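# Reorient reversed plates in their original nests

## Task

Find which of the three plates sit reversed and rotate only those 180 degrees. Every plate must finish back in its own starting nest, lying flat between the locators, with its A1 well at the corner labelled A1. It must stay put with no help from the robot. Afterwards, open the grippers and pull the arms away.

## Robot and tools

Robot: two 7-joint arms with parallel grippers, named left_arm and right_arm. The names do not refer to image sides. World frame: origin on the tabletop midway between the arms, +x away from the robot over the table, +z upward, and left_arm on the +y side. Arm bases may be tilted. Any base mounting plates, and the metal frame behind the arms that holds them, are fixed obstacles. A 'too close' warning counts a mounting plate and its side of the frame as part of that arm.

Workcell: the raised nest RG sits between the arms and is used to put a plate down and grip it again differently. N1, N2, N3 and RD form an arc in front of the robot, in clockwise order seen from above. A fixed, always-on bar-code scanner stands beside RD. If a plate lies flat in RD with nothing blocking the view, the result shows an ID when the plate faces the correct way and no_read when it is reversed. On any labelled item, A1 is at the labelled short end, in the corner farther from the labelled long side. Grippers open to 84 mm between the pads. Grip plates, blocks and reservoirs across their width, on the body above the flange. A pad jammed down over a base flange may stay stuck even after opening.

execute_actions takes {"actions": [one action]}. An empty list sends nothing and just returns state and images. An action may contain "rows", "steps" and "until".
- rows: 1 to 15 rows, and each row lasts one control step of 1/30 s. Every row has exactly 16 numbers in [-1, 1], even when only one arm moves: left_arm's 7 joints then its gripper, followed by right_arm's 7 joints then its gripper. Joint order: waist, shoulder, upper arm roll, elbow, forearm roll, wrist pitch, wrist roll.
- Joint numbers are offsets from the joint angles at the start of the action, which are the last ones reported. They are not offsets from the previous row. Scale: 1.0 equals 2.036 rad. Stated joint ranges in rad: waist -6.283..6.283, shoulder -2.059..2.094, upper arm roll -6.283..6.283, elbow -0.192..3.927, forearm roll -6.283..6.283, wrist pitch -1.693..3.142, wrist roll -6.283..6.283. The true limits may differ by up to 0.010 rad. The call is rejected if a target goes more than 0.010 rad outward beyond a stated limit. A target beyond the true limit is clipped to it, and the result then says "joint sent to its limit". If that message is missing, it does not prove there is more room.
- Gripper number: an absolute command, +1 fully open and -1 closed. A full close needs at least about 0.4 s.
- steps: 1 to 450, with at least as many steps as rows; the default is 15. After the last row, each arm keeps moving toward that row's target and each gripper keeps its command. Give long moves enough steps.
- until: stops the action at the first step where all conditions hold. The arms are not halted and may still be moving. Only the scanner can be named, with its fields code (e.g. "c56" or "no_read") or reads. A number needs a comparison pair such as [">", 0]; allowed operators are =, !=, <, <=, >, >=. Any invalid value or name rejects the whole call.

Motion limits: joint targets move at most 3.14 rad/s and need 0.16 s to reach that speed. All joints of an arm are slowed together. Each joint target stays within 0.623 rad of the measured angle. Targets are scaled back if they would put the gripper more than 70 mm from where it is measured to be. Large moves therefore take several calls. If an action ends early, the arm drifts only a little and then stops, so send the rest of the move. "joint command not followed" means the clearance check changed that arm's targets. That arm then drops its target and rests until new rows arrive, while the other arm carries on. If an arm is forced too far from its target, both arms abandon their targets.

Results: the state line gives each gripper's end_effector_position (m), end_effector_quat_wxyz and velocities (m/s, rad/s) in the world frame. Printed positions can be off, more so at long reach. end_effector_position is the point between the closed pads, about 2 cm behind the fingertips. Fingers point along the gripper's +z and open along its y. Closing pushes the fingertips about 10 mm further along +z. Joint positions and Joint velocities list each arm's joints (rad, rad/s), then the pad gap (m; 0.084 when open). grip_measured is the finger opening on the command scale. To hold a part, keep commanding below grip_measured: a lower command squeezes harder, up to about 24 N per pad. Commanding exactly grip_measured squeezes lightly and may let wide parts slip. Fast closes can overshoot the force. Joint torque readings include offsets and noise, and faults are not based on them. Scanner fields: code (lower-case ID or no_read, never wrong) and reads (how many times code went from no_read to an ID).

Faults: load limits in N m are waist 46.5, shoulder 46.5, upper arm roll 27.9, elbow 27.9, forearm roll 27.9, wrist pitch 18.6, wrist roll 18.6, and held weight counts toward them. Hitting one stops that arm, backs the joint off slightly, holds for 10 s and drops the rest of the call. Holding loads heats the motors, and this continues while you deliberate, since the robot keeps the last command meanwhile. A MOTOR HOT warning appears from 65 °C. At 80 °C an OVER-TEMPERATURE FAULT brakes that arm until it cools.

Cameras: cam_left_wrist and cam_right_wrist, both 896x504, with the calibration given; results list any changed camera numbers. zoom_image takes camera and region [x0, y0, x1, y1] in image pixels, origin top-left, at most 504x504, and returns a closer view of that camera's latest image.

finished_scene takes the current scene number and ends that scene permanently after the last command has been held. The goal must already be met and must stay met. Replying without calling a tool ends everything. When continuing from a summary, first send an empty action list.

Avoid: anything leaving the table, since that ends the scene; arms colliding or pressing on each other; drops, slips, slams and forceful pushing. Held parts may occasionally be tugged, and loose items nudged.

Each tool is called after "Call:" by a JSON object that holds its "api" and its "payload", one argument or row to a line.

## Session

Call:
{"api": "execute_actions", "payload": {
  "actions": []
}}

Scene clock: 0.00 s.
left_arm: end_effector_position=(+0.5599, +0.1661, +0.1283) grip_measured=+1.00 end_effector_quat_wxyz=(+0.286, +0.606, +0.649, -0.361) end_effector_velocity=(-0.000, -0.000, +0.000) end_effector_angular_velocity=(-0.001, +0.000, -0.001) | right_arm: end_effector_position=(+0.3314, -0.7471, +0.2474) grip_measured=+1.00 end_effector_quat_wxyz=(+0.083, +0.723, +0.655, -0.204) end_effector_velocity=(-0.000, +0.000, +0.000) end_effector_angular_velocity=(-0.000, +0.000, -0.000)
Joint positions: left_arm=[-0.213  0.498  0.126  1.292 -1.057  1.297 -0.961  0.084] | right_arm=[-0.998  0.105  0.127  1.211 -0.509  0.979 -2.08   0.084]
Joint velocities: left_arm=[-0.     0.    -0.     0.    -0.     0.001  0.     0.   ] | right_arm=[-0.    -0.001 -0.    -0.001 -0.     0.    -0.     0.   ]
Joint torques (N m, as the arm reports them, + toward a larger angle): no reading
scanner: code=no_read reads=0
camera_calibration (this result's frames):
cam_left_wrist: T_world_to_cam=[[0.990062, 0.0281047, -0.137793, -0.510798], [0.128531, -0.578438, 0.805536, -0.00776445], [-0.0570653, -0.815242, -0.576302, 0.373482], [0, 0, 0, 1]] pos_world=[0.528032, 0.314343, 0.151109]
cam_right_wrist: T_world_to_cam=[[0.976848, -0.142402, -0.159655, -0.355189], [-0.0706624, -0.919163, 0.387487, -0.691938], [-0.201928, -0.367234, -0.907945, 0.145181], [0, 0, 0, 1]] pos_world=[0.327388, -0.633268, 0.343226]

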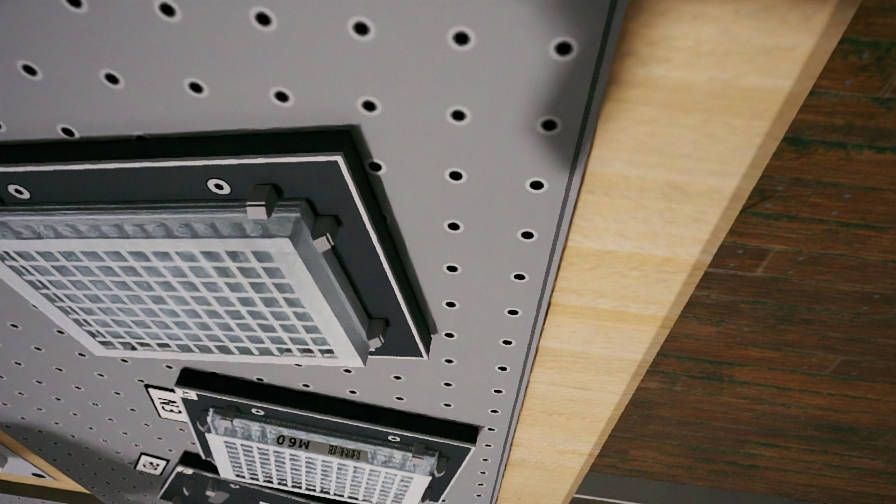

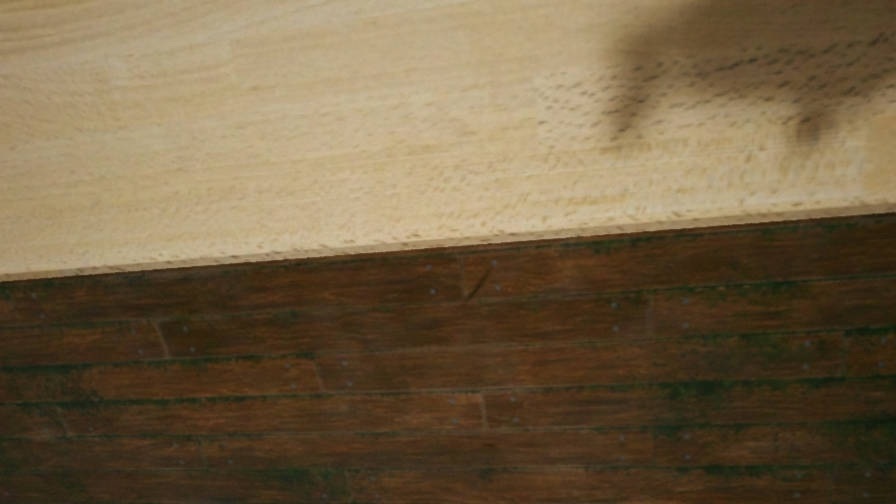

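Call:
{"api": "execute_actions", "payload": {
  "actions": [
    {"rows":[[0.2028,-0.3428,-0.0619,-0.0452,0.5192,0.0506,0.472,1,0.7294,-0.1498,-0.0624,-0.0054,0.25,0.2068,-0.2063,1]],"steps":40}
  ]
}}

Scene clock: 13.10 s.
left_arm: end_effector_position=(+0.4262, +0.4631, +0.3293) grip_measured=+1.00 end_effector_quat_wxyz=(+0.004, +0.981, +0.195, -0.002) end_effector_velocity=(-0.012, +0.014, +0.006) end_effector_angular_velocity=(+0.064, +0.015, -0.060) | right_arm: end_effector_position=(+0.4865, -0.3196, +0.3144) grip_measured=+1.00 end_effector_quat_wxyz=(+0.029, +0.358, +0.932, -0.043) end_effector_velocity=(-0.006, +0.360, +0.023) end_effector_angular_velocity=(+0.135, +0.041, +0.814)
Joint positions: left_arm=[ 0.198 -0.196 -0.     1.199 -0.007  1.4   -0.006  0.084] | right_arm=[-0.064 -0.141  0.025  1.203 -0.099  1.318 -2.418  0.084]
Joint velocities: left_arm=[ 0.016 -0.026 -0.01  -0.01   0.064  0.006  0.056 -0.   ] | right_arm=[ 0.777 -0.085 -0.035 -0.003  0.14   0.116 -0.116 -0.   ]
Joint torques (N m, as the arm reports them, + toward a larger angle): left_arm=[ -0.9  -20.46   0.47  13.56   0.63  -2.18  -0.28] | right_arm=[  0.29 -22.29  -0.5   24.47  -1.37  -1.62   0.05]
scanner: code=no_read reads=0
camera_calibration (this result's frames):
cam_left_wrist: T_world_to_cam=[[0.40734, -0.91313, 0.0163489, 0.274408], [-0.913276, -0.407288, 0.00653146, 0.647125], [0.000694621, -0.0175916, -0.999845, 0.46927], [0, 0, 0, 1]] pos_world=[0.478901, 0.522391, 0.460484]
cam_right_wrist: T_world_to_cam=[[0.67672, 0.732296, -0.0761046, -0.0358806], [0.736233, -0.673544, 0.0655684, -0.526877], [-0.00324438, -0.100402, -0.994942, 0.410353], [0, 0, 0, 1]] pos_world=[0.413516, -0.287399, 0.440093]

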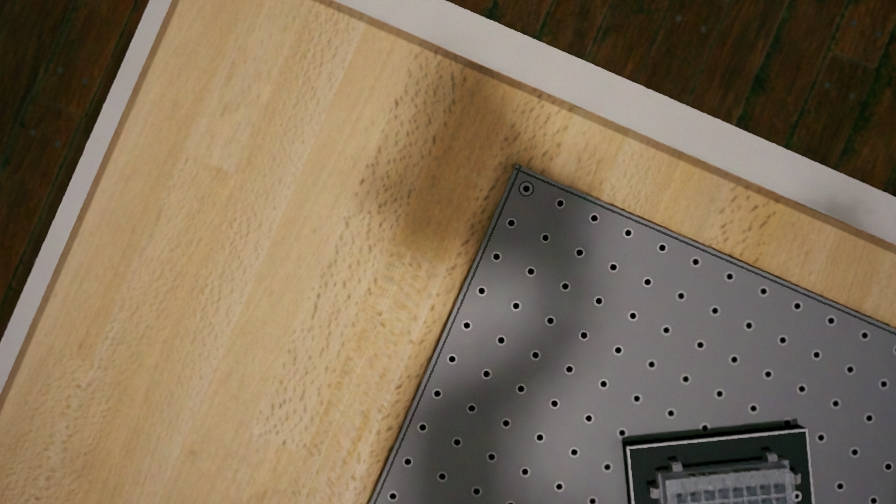

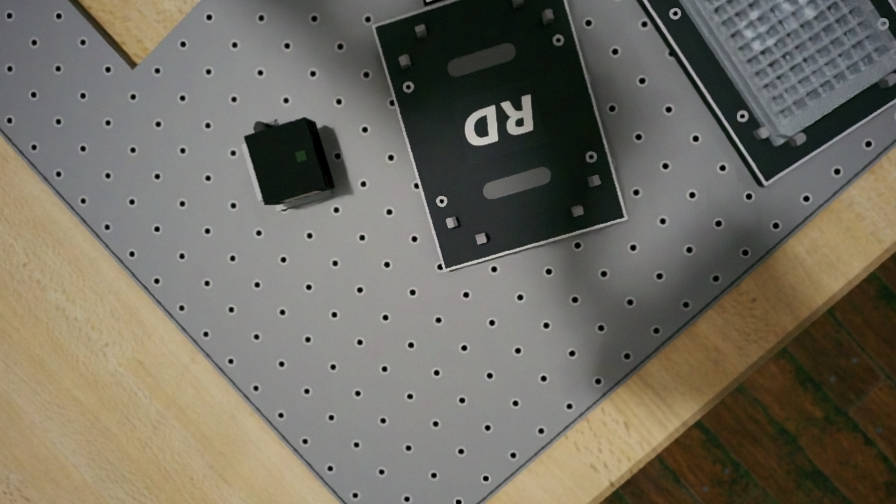

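Call:
{"api": "execute_actions", "payload": {
  "actions": [
    {"rows":[[0,0,0,0,0,0,1,1,0.2692,0.0437,-0.0123,-0.1714,0.0486,-0.2028,-0.0403,1]],"steps":36}
  ]
}}

Scene clock: 23.00 s.
left_arm: end_effector_position=(+0.4262, +0.4631, +0.3293) grip_measured=+1.00 end_effector_quat_wxyz=(-0.003, -0.683, +0.731, -0.002) end_effector_velocity=(+0.000, -0.000, -0.000) end_effector_angular_velocity=(-0.001, -0.000, -0.043) | right_arm: end_effector_position=(+0.4232, -0.0804, +0.1607) grip_measured=+1.00 end_effector_quat_wxyz=(+0.001, +0.076, +0.997, +0.000) end_effector_velocity=(-0.002, +0.002, -0.001) end_effector_angular_velocity=(-0.000, +0.002, +0.005)
Joint positions: left_arm=[ 0.198 -0.196 -0.     1.199 -0.007  1.4    2.026  0.084] | right_arm=[ 0.484 -0.052 -0.     0.854 -0.     0.905 -2.5    0.084]
Joint velocities: left_arm=[-0.     0.001 -0.    -0.    -0.001 -0.001  0.042  0.   ] | right_arm=[ 0.004  0.001  0.002 -0.003  0.001 -0.002  0.    -0.   ]
Joint torques (N m, as the arm reports them, + toward a larger angle): left_arm=[ -0.9  -20.33   0.55  13.25   0.74  -2.08  -0.27] | right_arm=[  0.21 -23.05  -0.5   23.04  -1.38  -1.71   0.19]
scanner: code=no_read reads=0
camera_calibration (this result's frames):
cam_left_wrist: T_world_to_cam=[[-0.999086, 0.0413136, 0.0109881, 0.433514], [0.0412456, 0.999129, -0.00635012, -0.406762], [-0.0112408, -0.0058911, -0.999919, 0.468963], [0, 0, 0, 1]] pos_world=[0.455166, 0.39126, 0.461579]
cam_right_wrist: T_world_to_cam=[[0.160474, 0.986883, -0.0175799, 0.0496103], [0.986819, -0.16079, -0.0182968, -0.360407], [-0.0208834, -0.014412, -0.999678, 0.296404], [0, 0, 0, 1]] pos_world=[0.353886, -0.102638, 0.290586]

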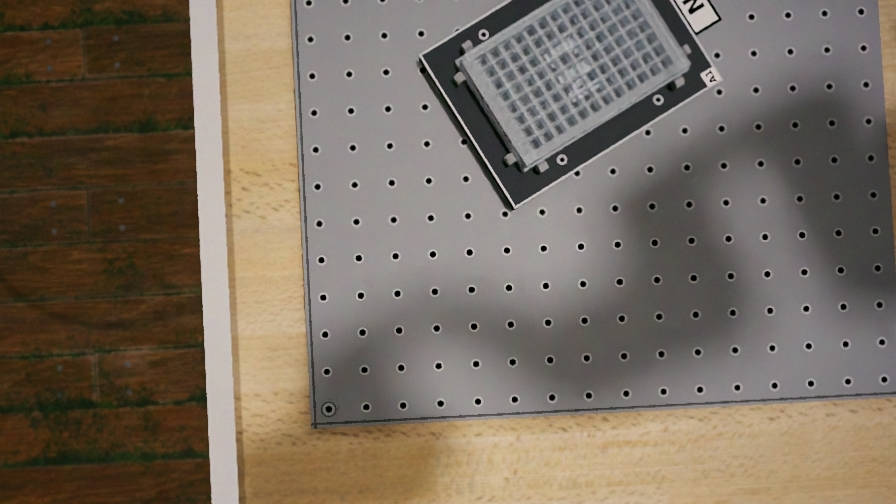

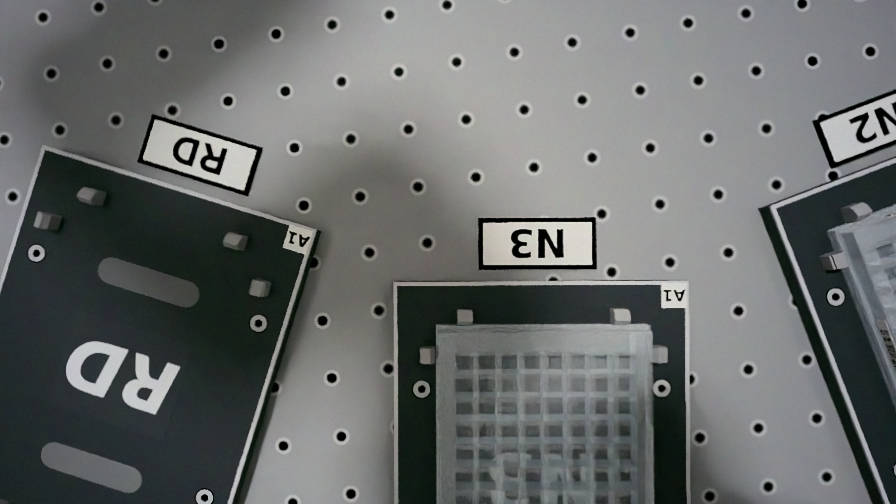

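Call:
{"api": "zoom_image", "payload": {
  "camera": "cam_left_wrist",
  "region": [410,0,740,220]
}}

Region (410, 0, 740, 220) of cam_left_wrist's 896x504 image, scaled by 1.527, with more detail than that image has.

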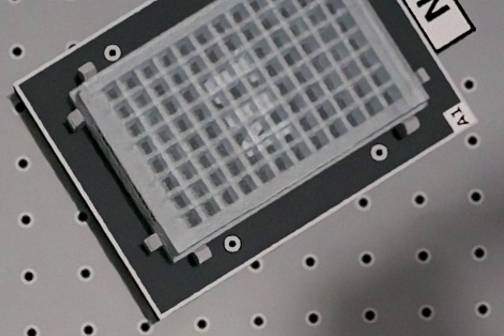

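Call:
{"api": "execute_actions", "payload": {
  "actions": [
    {"rows":[[0,0,0,0,0,0,0,1,-0.0121,0.112,0,-0.0128,0,-0.1244,-0.0087,1]],"steps":25}
  ]
}}

Call:
{"api": "execute_actions", "payload": {
  "actions": [
    {"rows":[[0,0,0,0,0,0,0,1,0,0,0,0,0,0,1,1]],"steps":20}
  ]
}}

Scene clock: 43.00 s.
left_arm: end_effector_position=(+0.4262, +0.4631, +0.3293) grip_measured=+1.00 end_effector_quat_wxyz=(-0.003, -0.683, +0.731, -0.002) end_effector_velocity=(-0.000, +0.000, +0.000) end_effector_angular_velocity=(-0.001, -0.001, +0.001) | right_arm: end_effector_position=(+0.4440, -0.0818, +0.0700) grip_measured=+1.00 end_effector_quat_wxyz=(+0.001, +0.080, +0.997, +0.000) end_effector_velocity=(-0.001, -0.000, -0.002) end_effector_angular_velocity=(-0.002, +0.003, +0.000)
Joint positions: left_arm=[ 0.198 -0.196 -0.     1.199 -0.007  1.4    2.026  0.084] | right_arm=[ 0.459  0.175 -0.     0.828 -0.     0.652 -2.517  0.084]
Joint velocities: left_arm=[ 0.    -0.     0.001  0.    -0.001 -0.     0.001 -0.   ] | right_arm=[-0.     0.004  0.    -0.001  0.    -0.002 -0.    -0.   ]
Joint torques (N m, as the arm reports them, + toward a larger angle): left_arm=[ -0.6  -20.39   0.46  13.33   0.69  -2.04  -0.18] | right_arm=[  0.39 -27.29  -0.61  20.36  -1.39  -1.65   0.17]
scanner: code=no_read reads=0
camera_calibration (this result's frames):
cam_left_wrist: T_world_to_cam=[[-0.999086, 0.0413155, 0.010988, 0.433513], [0.0412474, 0.999129, -0.00635003, -0.406763], [-0.0112407, -0.005891, -0.999919, 0.468963], [0, 0, 0, 1]] pos_world=[0.455166, 0.39126, 0.461579]
cam_right_wrist: T_world_to_cam=[[0.167219, 0.985761, -0.0176777, 0.0429913], [0.985695, -0.167538, -0.0183707, -0.382863], [-0.0210708, -0.0143529, -0.999675, 0.20623], [0, 0, 0, 1]] pos_world=[0.374543, -0.103563, 0.19989]

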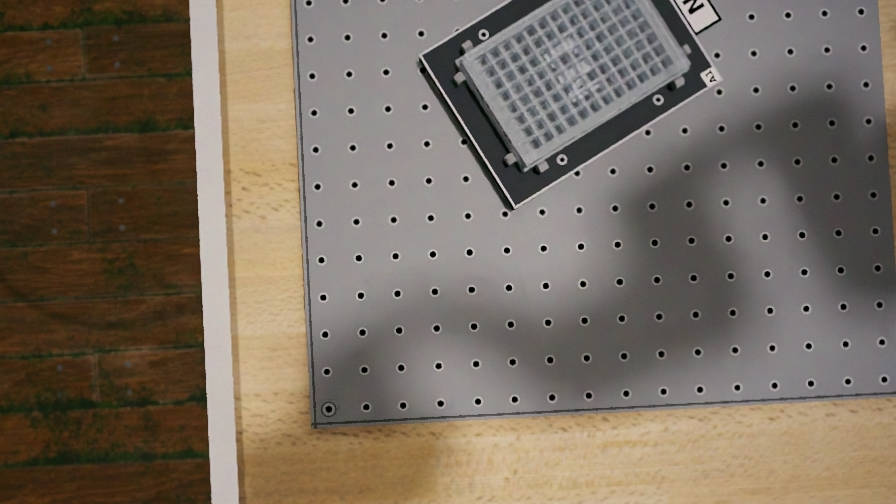

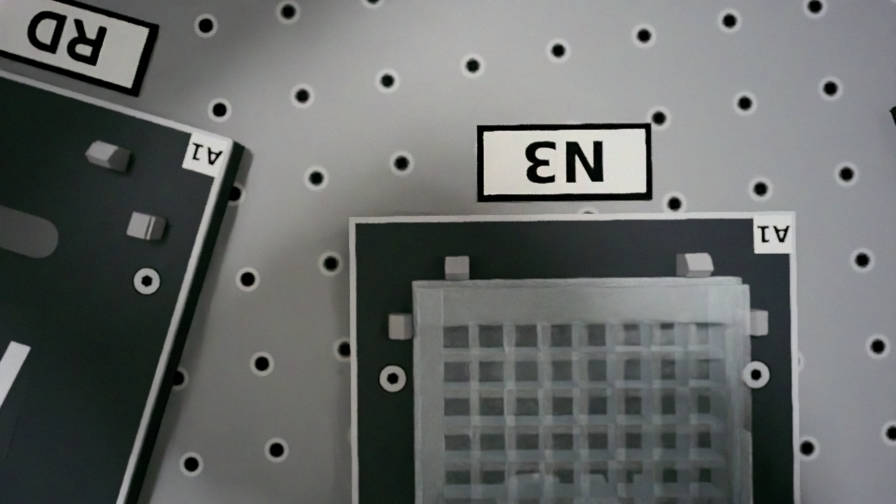

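Scene clock: 43.67 s.
left_arm: end_effector_position=(+0.4262, +0.4631, +0.3293) grip_measured=+1.00 end_effector_quat_wxyz=(-0.003, -0.683, +0.731, -0.002) end_effector_velocity=(-0.000, -0.000, -0.000) end_effector_angular_velocity=(-0.000, +0.000, +0.000) | right_arm: end_effector_position=(+0.4440, -0.0818, +0.0700) grip_measured=+1.00 end_effector_quat_wxyz=(+0.000, +0.699, +0.715, +0.001) end_effector_velocity=(-0.000, -0.000, -0.000) end_effector_angular_velocity=(+0.003, +0.002, -2.547)
Joint positions: left_arm=[ 0.198 -0.196 -0.     1.199 -0.007  1.4    2.026  0.084] | right_arm=[ 0.459  0.175 -0.     0.828 -0.     0.652 -1.128  0.084]
Joint velocities: left_arm=[-0. -0.  0. -0. -0.  0.  0.  0.] | right_arm=[-0.     0.    -0.    -0.     0.     0.     2.547 -0.   ]
Joint torques (N m, as the arm reports them, + toward a larger angle): left_arm=[ -0.81 -20.32   0.4   13.36   0.61  -2.03  -0.16] | right_arm=[  0.17 -27.62  -0.55  20.52  -1.45  -1.77   0.22]
scanner: code=no_read reads=0
camera_calibration (this result's frames):
cam_left_wrist: T_world_to_cam=[[-0.999086, 0.0413155, 0.010988, 0.433513], [0.0412475, 0.999129, -0.00635008, -0.406763], [-0.0112408, -0.00589105, -0.999919, 0.468963], [0, 0, 0, 1]] pos_world=[0.455166, 0.39126, 0.461579]
cam_right_wrist: T_world_to_cam=[[0.999759, 0.0135875, -0.0172292, -0.406183], [0.0132442, -0.999715, -0.0198821, -0.0190226], [-0.0174944, 0.0196492, -0.999654, 0.207424], [0, 0, 0, 1]] pos_world=[0.409966, -0.0175739, 0.199975]

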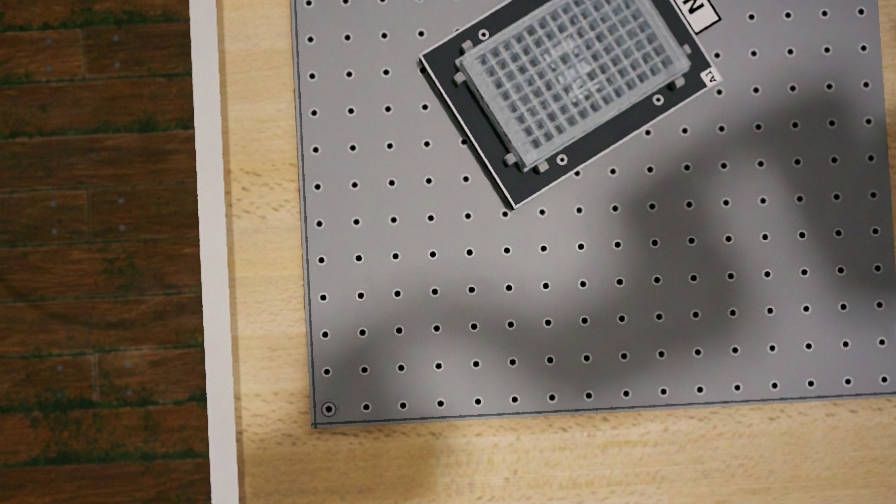

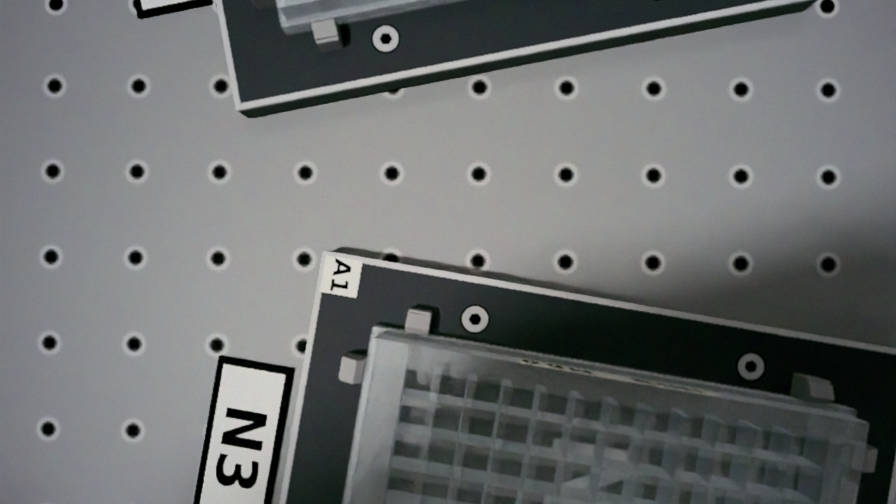

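Target .6246: Δ1.7526 → .8608.

Call:
{"api": "execute_actions", "payload": {
  "actions": [
    {"rows":[[0,0,0,0,0,0,0,1,0,0,0,0,0,0,0.8608,1]],"steps":30}
  ]
}}

Scene clock: 49.57 s.
left_arm: end_effector_position=(+0.4262, +0.4631, +0.3293) grip_measured=+1.00 end_effector_quat_wxyz=(-0.003, -0.683, +0.731, -0.002) end_effector_velocity=(+0.000, +0.000, -0.001) end_effector_angular_velocity=(+0.000, +0.002, -0.001) | right_arm: end_effector_position=(+0.4440, -0.0818, +0.0700) grip_measured=+1.00 end_effector_quat_wxyz=(-0.000, +0.997, -0.079, +0.001) end_effector_velocity=(+0.000, -0.000, -0.000) end_effector_angular_velocity=(-0.000, +0.000, -0.012)
Joint positions: left_arm=[ 0.198 -0.196 -0.     1.199 -0.007  1.4    2.026  0.084] | right_arm=[ 0.459  0.175 -0.     0.828 -0.     0.652  0.623  0.084]
Joint velocities: left_arm=[ 0.     0.002 -0.     0.     0.001  0.     0.     0.   ] | right_arm=[-0.     0.    -0.     0.    -0.     0.     0.012  0.   ]
Joint torques (N m, as the arm reports them, + toward a larger angle): left_arm=[ -0.88 -20.64   0.39  13.32   0.66  -2.08  -0.13] | right_arm=[  0.17 -27.54  -0.49  20.52  -1.17  -1.82   0.19]
scanner: code=no_read reads=0
camera_calibration (this result's frames):
cam_left_wrist: T_world_to_cam=[[-0.999086, 0.0413155, 0.010988, 0.433513], [0.0412474, 0.999129, -0.00635007, -0.406763], [-0.0112408, -0.00589104, -0.999919, 0.468963], [0, 0, 0, 1]] pos_world=[0.455166, 0.39126, 0.461579]
cam_right_wrist: T_world_to_cam=[[-0.165885, -0.985961, -0.0190508, 0.0297815], [-0.98587, 0.166264, -0.0204115, 0.519952], [0.0232924, 0.0153956, -0.99961, 0.188963], [0, 0, 0, 1]] pos_world=[0.513144, -0.0599952, 0.20007]

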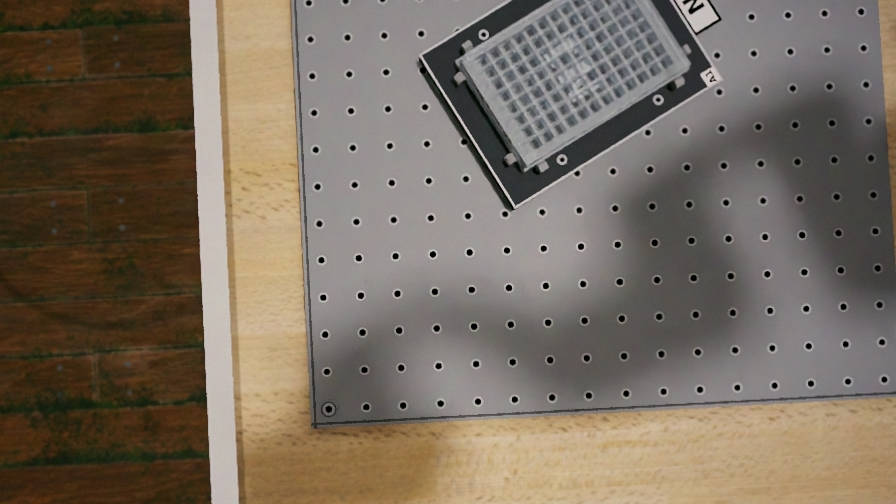

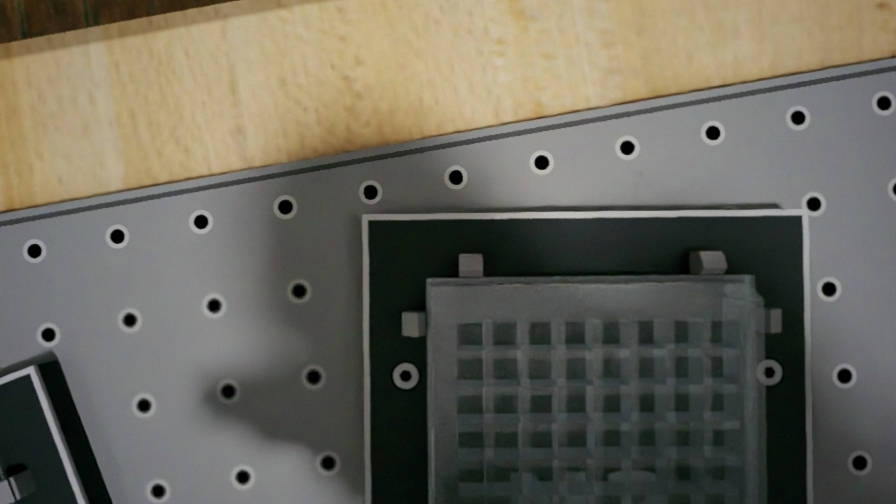

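Call:
{"api": "execute_actions", "payload": {
  "actions": [
    {"rows":[[0,0,0,0,0,0,0,1,-0.0018,0.0147,0,-0.0053,0,-0.02,-0.001,1]],"steps":16}
  ]
}}

Scene clock: 57.83 s.
left_arm: end_effector_position=(+0.4262, +0.4631, +0.3293) grip_measured=+1.00 end_effector_quat_wxyz=(-0.003, -0.683, +0.731, -0.002) end_effector_velocity=(+0.001, -0.001, +0.001) end_effector_angular_velocity=(-0.001, -0.002, -0.002) | right_arm: end_effector_position=(+0.4439, -0.0836, +0.0563) grip_measured=+1.00 end_effector_quat_wxyz=(-0.000, +0.997, -0.080, +0.001) end_effector_velocity=(-0.000, -0.001, -0.001) end_effector_angular_velocity=(-0.001, +0.000, -0.000)
Joint positions: left_arm=[ 0.198 -0.196 -0.     1.199 -0.007  1.4    2.026  0.084] | right_arm=[ 0.456  0.205 -0.     0.818 -0.     0.612  0.621  0.084]
Joint velocities: left_arm=[-0.    -0.001 -0.002  0.001 -0.002 -0.001  0.    -0.   ] | right_arm=[-0.001  0.003 -0.    -0.002 -0.    -0.004 -0.     0.   ]
Joint torques (N m, as the arm reports them, + toward a larger angle): left_arm=[ -0.8  -20.51   0.49  13.36   0.61  -2.02  -0.18] | right_arm=[  0.26 -28.02  -0.47  20.08  -1.4   -1.82   0.2 ]
scanner: code=no_read reads=0
camera_calibration (this result's frames):
cam_left_wrist: T_world_to_cam=[[-0.999086, 0.0413152, 0.0109879, 0.433513], [0.0412472, 0.999129, -0.00635007, -0.406763], [-0.0112407, -0.00589104, -0.999919, 0.468963], [0, 0, 0, 1]] pos_world=[0.455166, 0.39126, 0.461579]
cam_right_wrist: T_world_to_cam=[[-0.167454, -0.985692, -0.0192491, 0.0283918], [-0.985597, 0.167841, -0.020683, 0.519889], [0.0236179, 0.0155084, -0.999601, 0.175128], [0, 0, 0, 1]] pos_world=[0.513019, -0.0619893, 0.186358]

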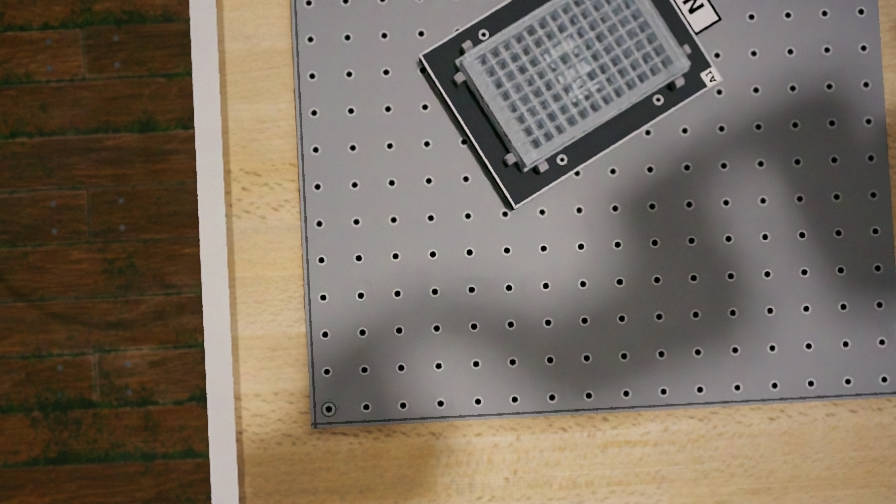

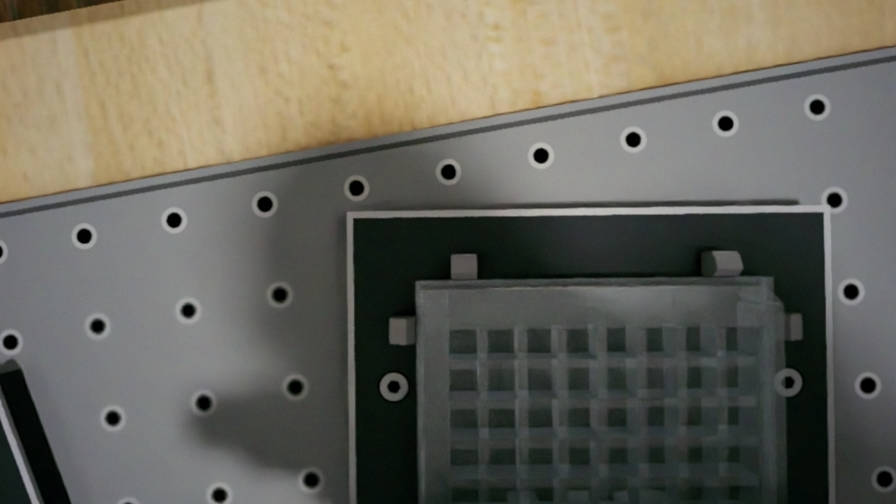

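Call:
{"api": "execute_actions", "payload": {
  "actions": [
    {"rows":[[0,0,0,0,0,0,0,1,0,0.0142,0,-0.0022,0,-0.0164,0,1]],"steps":14}
  ]
}}

Call:
{"api": "execute_actions", "payload": {
  "actions": [
    {"rows":[[0,0,0,0,0,0,0,1,0,0,0,0,0,0,0,0.9],[0,0,0,0,0,0,0,1,0,0,0,0,0,0,0,0.8],[0,0,0,0,0,0,0,1,0,0,0,0,0,0,0,0.6],[0,0,0,0,0,0,0,1,0,0,0,0,0,0,0,0.3],[0,0,0,0,0,0,0,1,0,0,0,0,0,0,0,0]],"steps":13}
  ]
}}

Scene clock: 66.67 s.
left_arm: end_effector_position=(+0.4262, +0.4631, +0.3293) grip_measured=+1.00 end_effector_quat_wxyz=(-0.003, -0.683, +0.731, -0.002) end_effector_velocity=(+0.000, +0.000, -0.000) end_effector_angular_velocity=(+0.000, +0.001, -0.001) | right_arm: end_effector_position=(+0.4439, -0.0836, +0.0448) grip_measured=+1.00 end_effector_quat_wxyz=(-0.000, +0.997, -0.080, +0.001) end_effector_velocity=(-0.000, +0.000, -0.002) end_effector_angular_velocity=(-0.000, +0.000, -0.001)
Joint positions: left_arm=[ 0.198 -0.196 -0.     1.199 -0.007  1.4    2.026  0.084] | right_arm=[ 0.456  0.233 -0.     0.814 -0.     0.579  0.621  0.084]
Joint velocities: left_arm=[ 0.     0.001 -0.     0.     0.    -0.     0.    -0.   ] | right_arm=[-0.     0.005  0.    -0.002 -0.    -0.006  0.001  0.   ]
Joint torques (N m, as the arm reports them, + toward a larger angle): left_arm=[ -0.69 -20.48   0.47  13.38   0.6   -1.98  -0.25] | right_arm=[  0.31 -28.35  -0.47  19.6   -1.25  -1.9    0.2 ]
scanner: code=no_read reads=0
camera_calibration (this result's frames):
cam_left_wrist: T_world_to_cam=[[-0.999086, 0.0413154, 0.0109878, 0.433513], [0.0412473, 0.999129, -0.00635017, -0.406763], [-0.0112406, -0.00589114, -0.999919, 0.468963], [0, 0, 0, 1]] pos_world=[0.455166, 0.39126, 0.461579]
cam_right_wrist: T_world_to_cam=[[-0.167461, -0.985687, -0.0194239, 0.028202], [-0.985589, 0.167856, -0.0209263, 0.519699], [0.0238872, 0.0156396, -0.999592, 0.163464], [0, 0, 0, 1]] pos_world=[0.513028, -0.061993, 0.174821]

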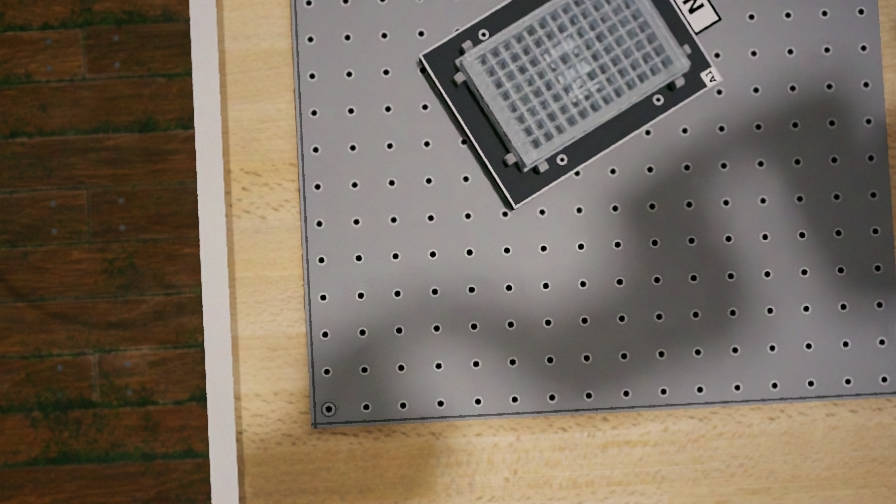

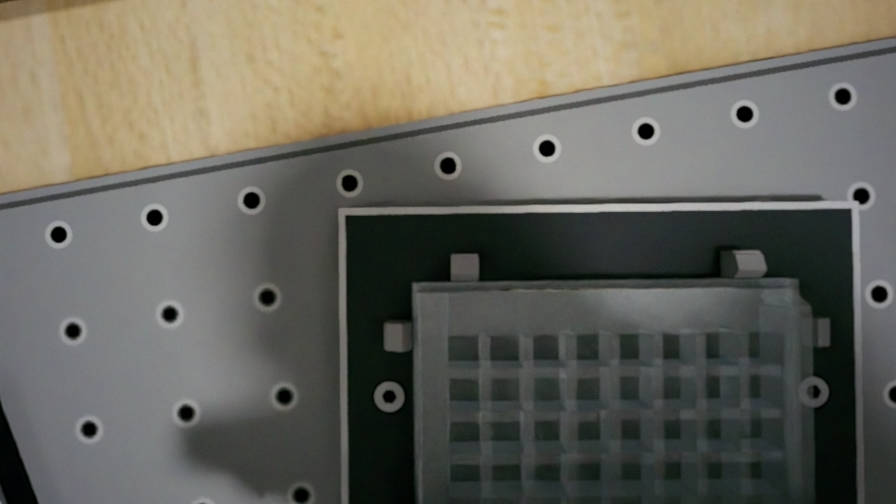

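Scene clock: 67.10 s.
left_arm: end_effector_position=(+0.4262, +0.4631, +0.3293) grip_measured=+1.00 end_effector_quat_wxyz=(-0.003, -0.683, +0.731, -0.002) end_effector_velocity=(-0.000, -0.000, -0.001) end_effector_angular_velocity=(-0.000, +0.002, -0.000) | right_arm: end_effector_position=(+0.4441, -0.0835, +0.0450) grip_measured=+0.92 end_effector_quat_wxyz=(-0.001, +0.997, -0.080, +0.001) end_effector_velocity=(-0.000, -0.000, -0.001) end_effector_angular_velocity=(-0.001, +0.002, -0.000)
Joint positions: left_arm=[ 0.198 -0.196 -0.     1.199 -0.007  1.4    2.026  0.084] | right_arm=[ 0.456  0.233 -0.     0.814 -0.     0.579  0.621  0.081]
Joint velocities: left_arm=[-0.     0.001 -0.    -0.     0.    -0.    -0.     0.   ] | right_arm=[ 0.     0.001 -0.    -0.001 -0.     0.     0.     0.   ]
Joint torques (N m, as the arm reports them, + toward a larger angle): left_arm=[ -0.59 -20.36   0.48  13.39   0.63  -2.05  -0.22] | right_arm=[  0.08 -26.5   -0.69  18.52  -1.21  -1.84   0.21]
scanner: code=no_read reads=0
camera_calibration (this result's frames):
cam_left_wrist: T_world_to_cam=[[-0.999086, 0.0413152, 0.0109879, 0.433513], [0.0412471, 0.999129, -0.00635011, -0.406763], [-0.0112407, -0.00589109, -0.999919, 0.468963], [0, 0, 0, 1]] pos_world=[0.455166, 0.39126, 0.461579]
cam_right_wrist: T_world_to_cam=[[-0.167422, -0.985687, -0.0197979, 0.0283459], [-0.985582, 0.167835, -0.0214429, 0.519894], [0.0244587, 0.0159224, -0.999574, 0.163449], [0, 0, 0, 1]] pos_world=[0.513146, -0.0619185, 0.175088]

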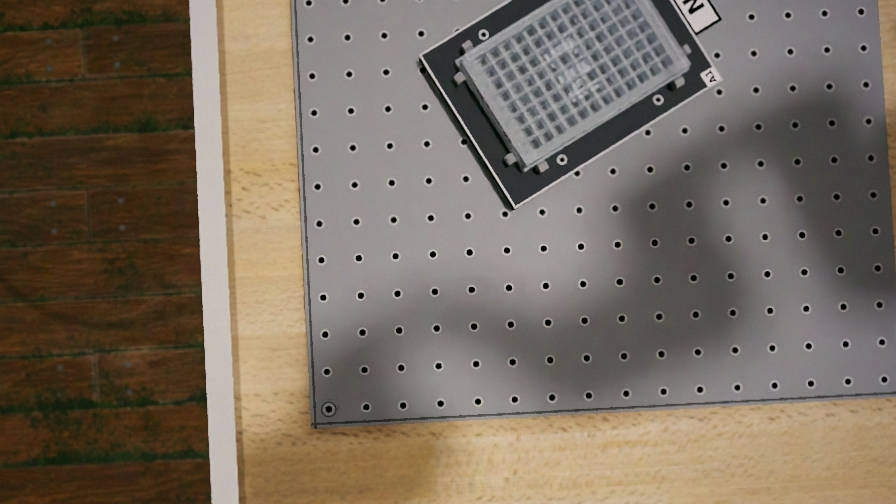

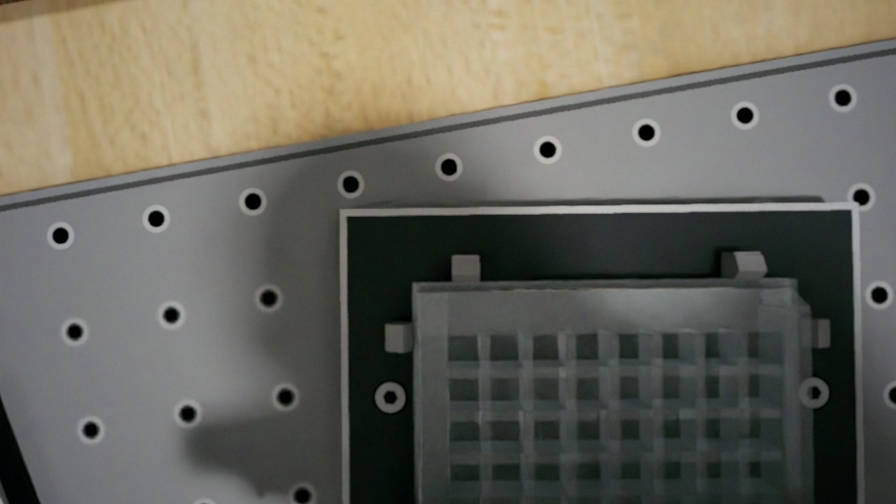

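Call:
{"api": "execute_actions", "payload": {
  "actions": [
    {"rows":[[0,0,0,0,0,0,0,1,0,-0.03,0,0.005,0,0.035,0,0]],"steps":16}
  ]
}}

Call:
{"api": "execute_actions", "payload": {
  "actions": [
    {"rows":[[0,0,0,0,0,0,0,1,0,0,0,0,0,0,-1,0]],"steps":20}
  ]
}}

Scene clock: 73.93 s.
left_arm: end_effector_position=(+0.4262, +0.4631, +0.3293) grip_measured=+1.00 end_effector_quat_wxyz=(-0.003, -0.683, +0.731, -0.002) end_effector_velocity=(+0.000, -0.000, +0.000) end_effector_angular_velocity=(-0.000, -0.000, +0.000) | right_arm: end_effector_position=(+0.4436, -0.0838, +0.0696) grip_measured=+0.92 end_effector_quat_wxyz=(-0.000, +0.997, -0.080, +0.001) end_effector_velocity=(+0.002, +0.001, +0.004) end_effector_angular_velocity=(+0.003, -0.006, +0.000)
Joint positions: left_arm=[ 0.198 -0.196 -0.     1.199 -0.007  1.4    2.026  0.084] | right_arm=[ 0.456  0.173 -0.     0.823 -0.     0.649  0.621  0.081]
Joint velocities: left_arm=[-0.     0.    -0.     0.    -0.    -0.    -0.001 -0.   ] | right_arm=[ 0.    -0.007 -0.     0.005 -0.     0.005  0.     0.   ]
Joint torques (N m, as the arm reports them, + toward a larger angle): left_arm=[ -0.87 -20.25   0.46  13.45   0.72  -2.08  -0.19] | right_arm=[  0.34 -27.48  -0.6   20.5   -1.21  -1.89   0.14]
scanner: code=no_read reads=0
camera_calibration (this result's frames):
cam_left_wrist: T_world_to_cam=[[-0.999086, 0.0413151, 0.010988, 0.433513], [0.041247, 0.999129, -0.00635021, -0.406763], [-0.0112408, -0.00589118, -0.999919, 0.468963], [0, 0, 0, 1]] pos_world=[0.455166, 0.39126, 0.461579]
cam_right_wrist: T_world_to_cam=[[-0.167435, -0.9857, -0.0190036, 0.0284284], [-0.985609, 0.167812, -0.0203517, 0.519865], [0.0232497, 0.0153225, -0.999612, 0.188602], [0, 0, 0, 1]] pos_world=[0.512759, -0.0621075, 0.199649]

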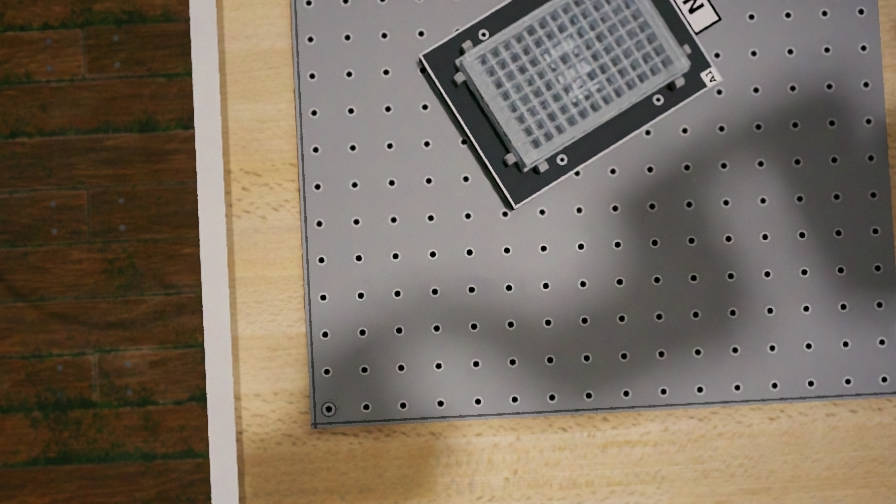

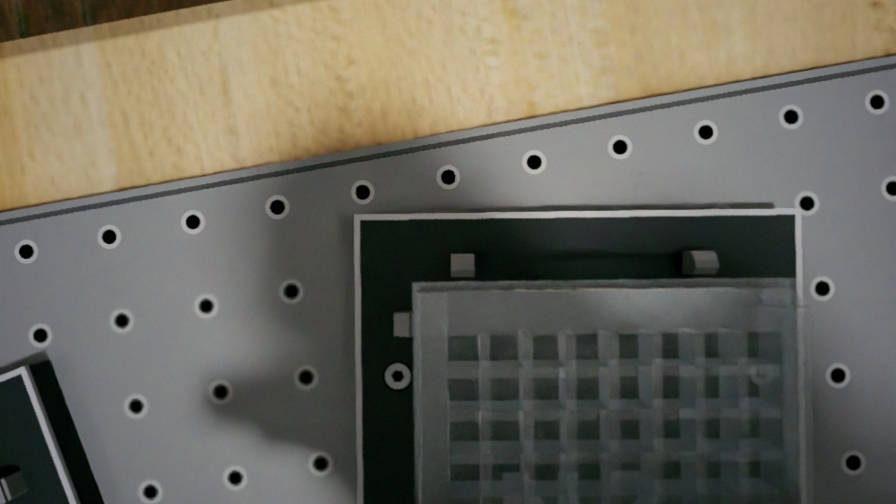

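Scene clock: 74.60 s.
left_arm: end_effector_position=(+0.4262, +0.4631, +0.3293) grip_measured=+1.00 end_effector_quat_wxyz=(-0.003, -0.683, +0.731, -0.002) end_effector_velocity=(-0.000, +0.000, +0.001) end_effector_angular_velocity=(+0.002, -0.002, +0.000) | right_arm: end_effector_position=(+0.4436, -0.0838, +0.0696) grip_measured=+0.92 end_effector_quat_wxyz=(+0.000, +0.817, +0.577, +0.001) end_effector_velocity=(+0.000, -0.000, -0.000) end_effector_angular_velocity=(-0.003, -0.001, +2.547)
Joint positions: left_arm=[ 0.198 -0.196 -0.     1.199 -0.007  1.4    2.026  0.084] | right_arm=[ 0.456  0.173 -0.     0.823 -0.     0.649 -0.768  0.081]
Joint velocities: left_arm=[ 0.    -0.002 -0.     0.     0.001  0.    -0.    -0.   ] | right_arm=[ 0.     0.    -0.001  0.001 -0.     0.    -2.548 -0.   ]
Joint torques (N m, as the arm reports them, + toward a larger angle): left_arm=[ -0.79 -20.42   0.57  13.38   0.72  -1.98  -0.2 ] | right_arm=[  0.2  -27.57  -0.43  20.68  -1.13  -1.75   0.17]
scanner: code=no_read reads=0
camera_calibration (this result's frames):
cam_left_wrist: T_world_to_cam=[[-0.999086, 0.0413151, 0.0109881, 0.433513], [0.041247, 0.999129, -0.00635027, -0.406763], [-0.0112409, -0.00589124, -0.999919, 0.468963], [0, 0, 0, 1]] pos_world=[0.455166, 0.39126, 0.461579]
cam_right_wrist: T_world_to_cam=[[0.939289, -0.342678, -0.0175307, -0.408722], [-0.342994, -0.939121, -0.0201926, 0.142096], [-0.00954391, 0.0249796, -0.999642, 0.203959], [0, 0, 0, 1]] pos_world=[0.434592, -0.01171, 0.19959]

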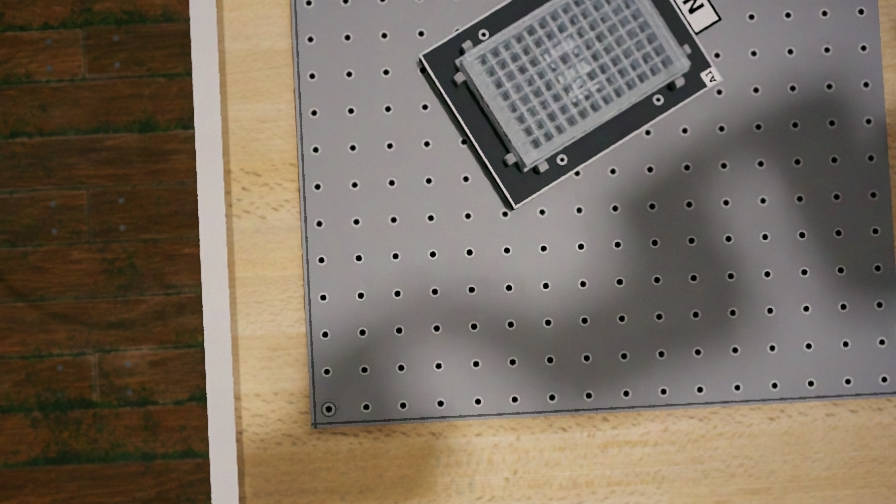

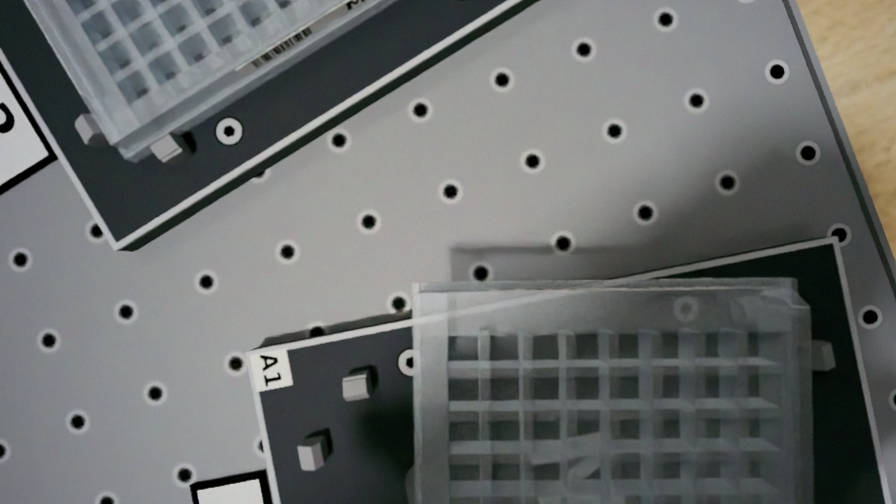

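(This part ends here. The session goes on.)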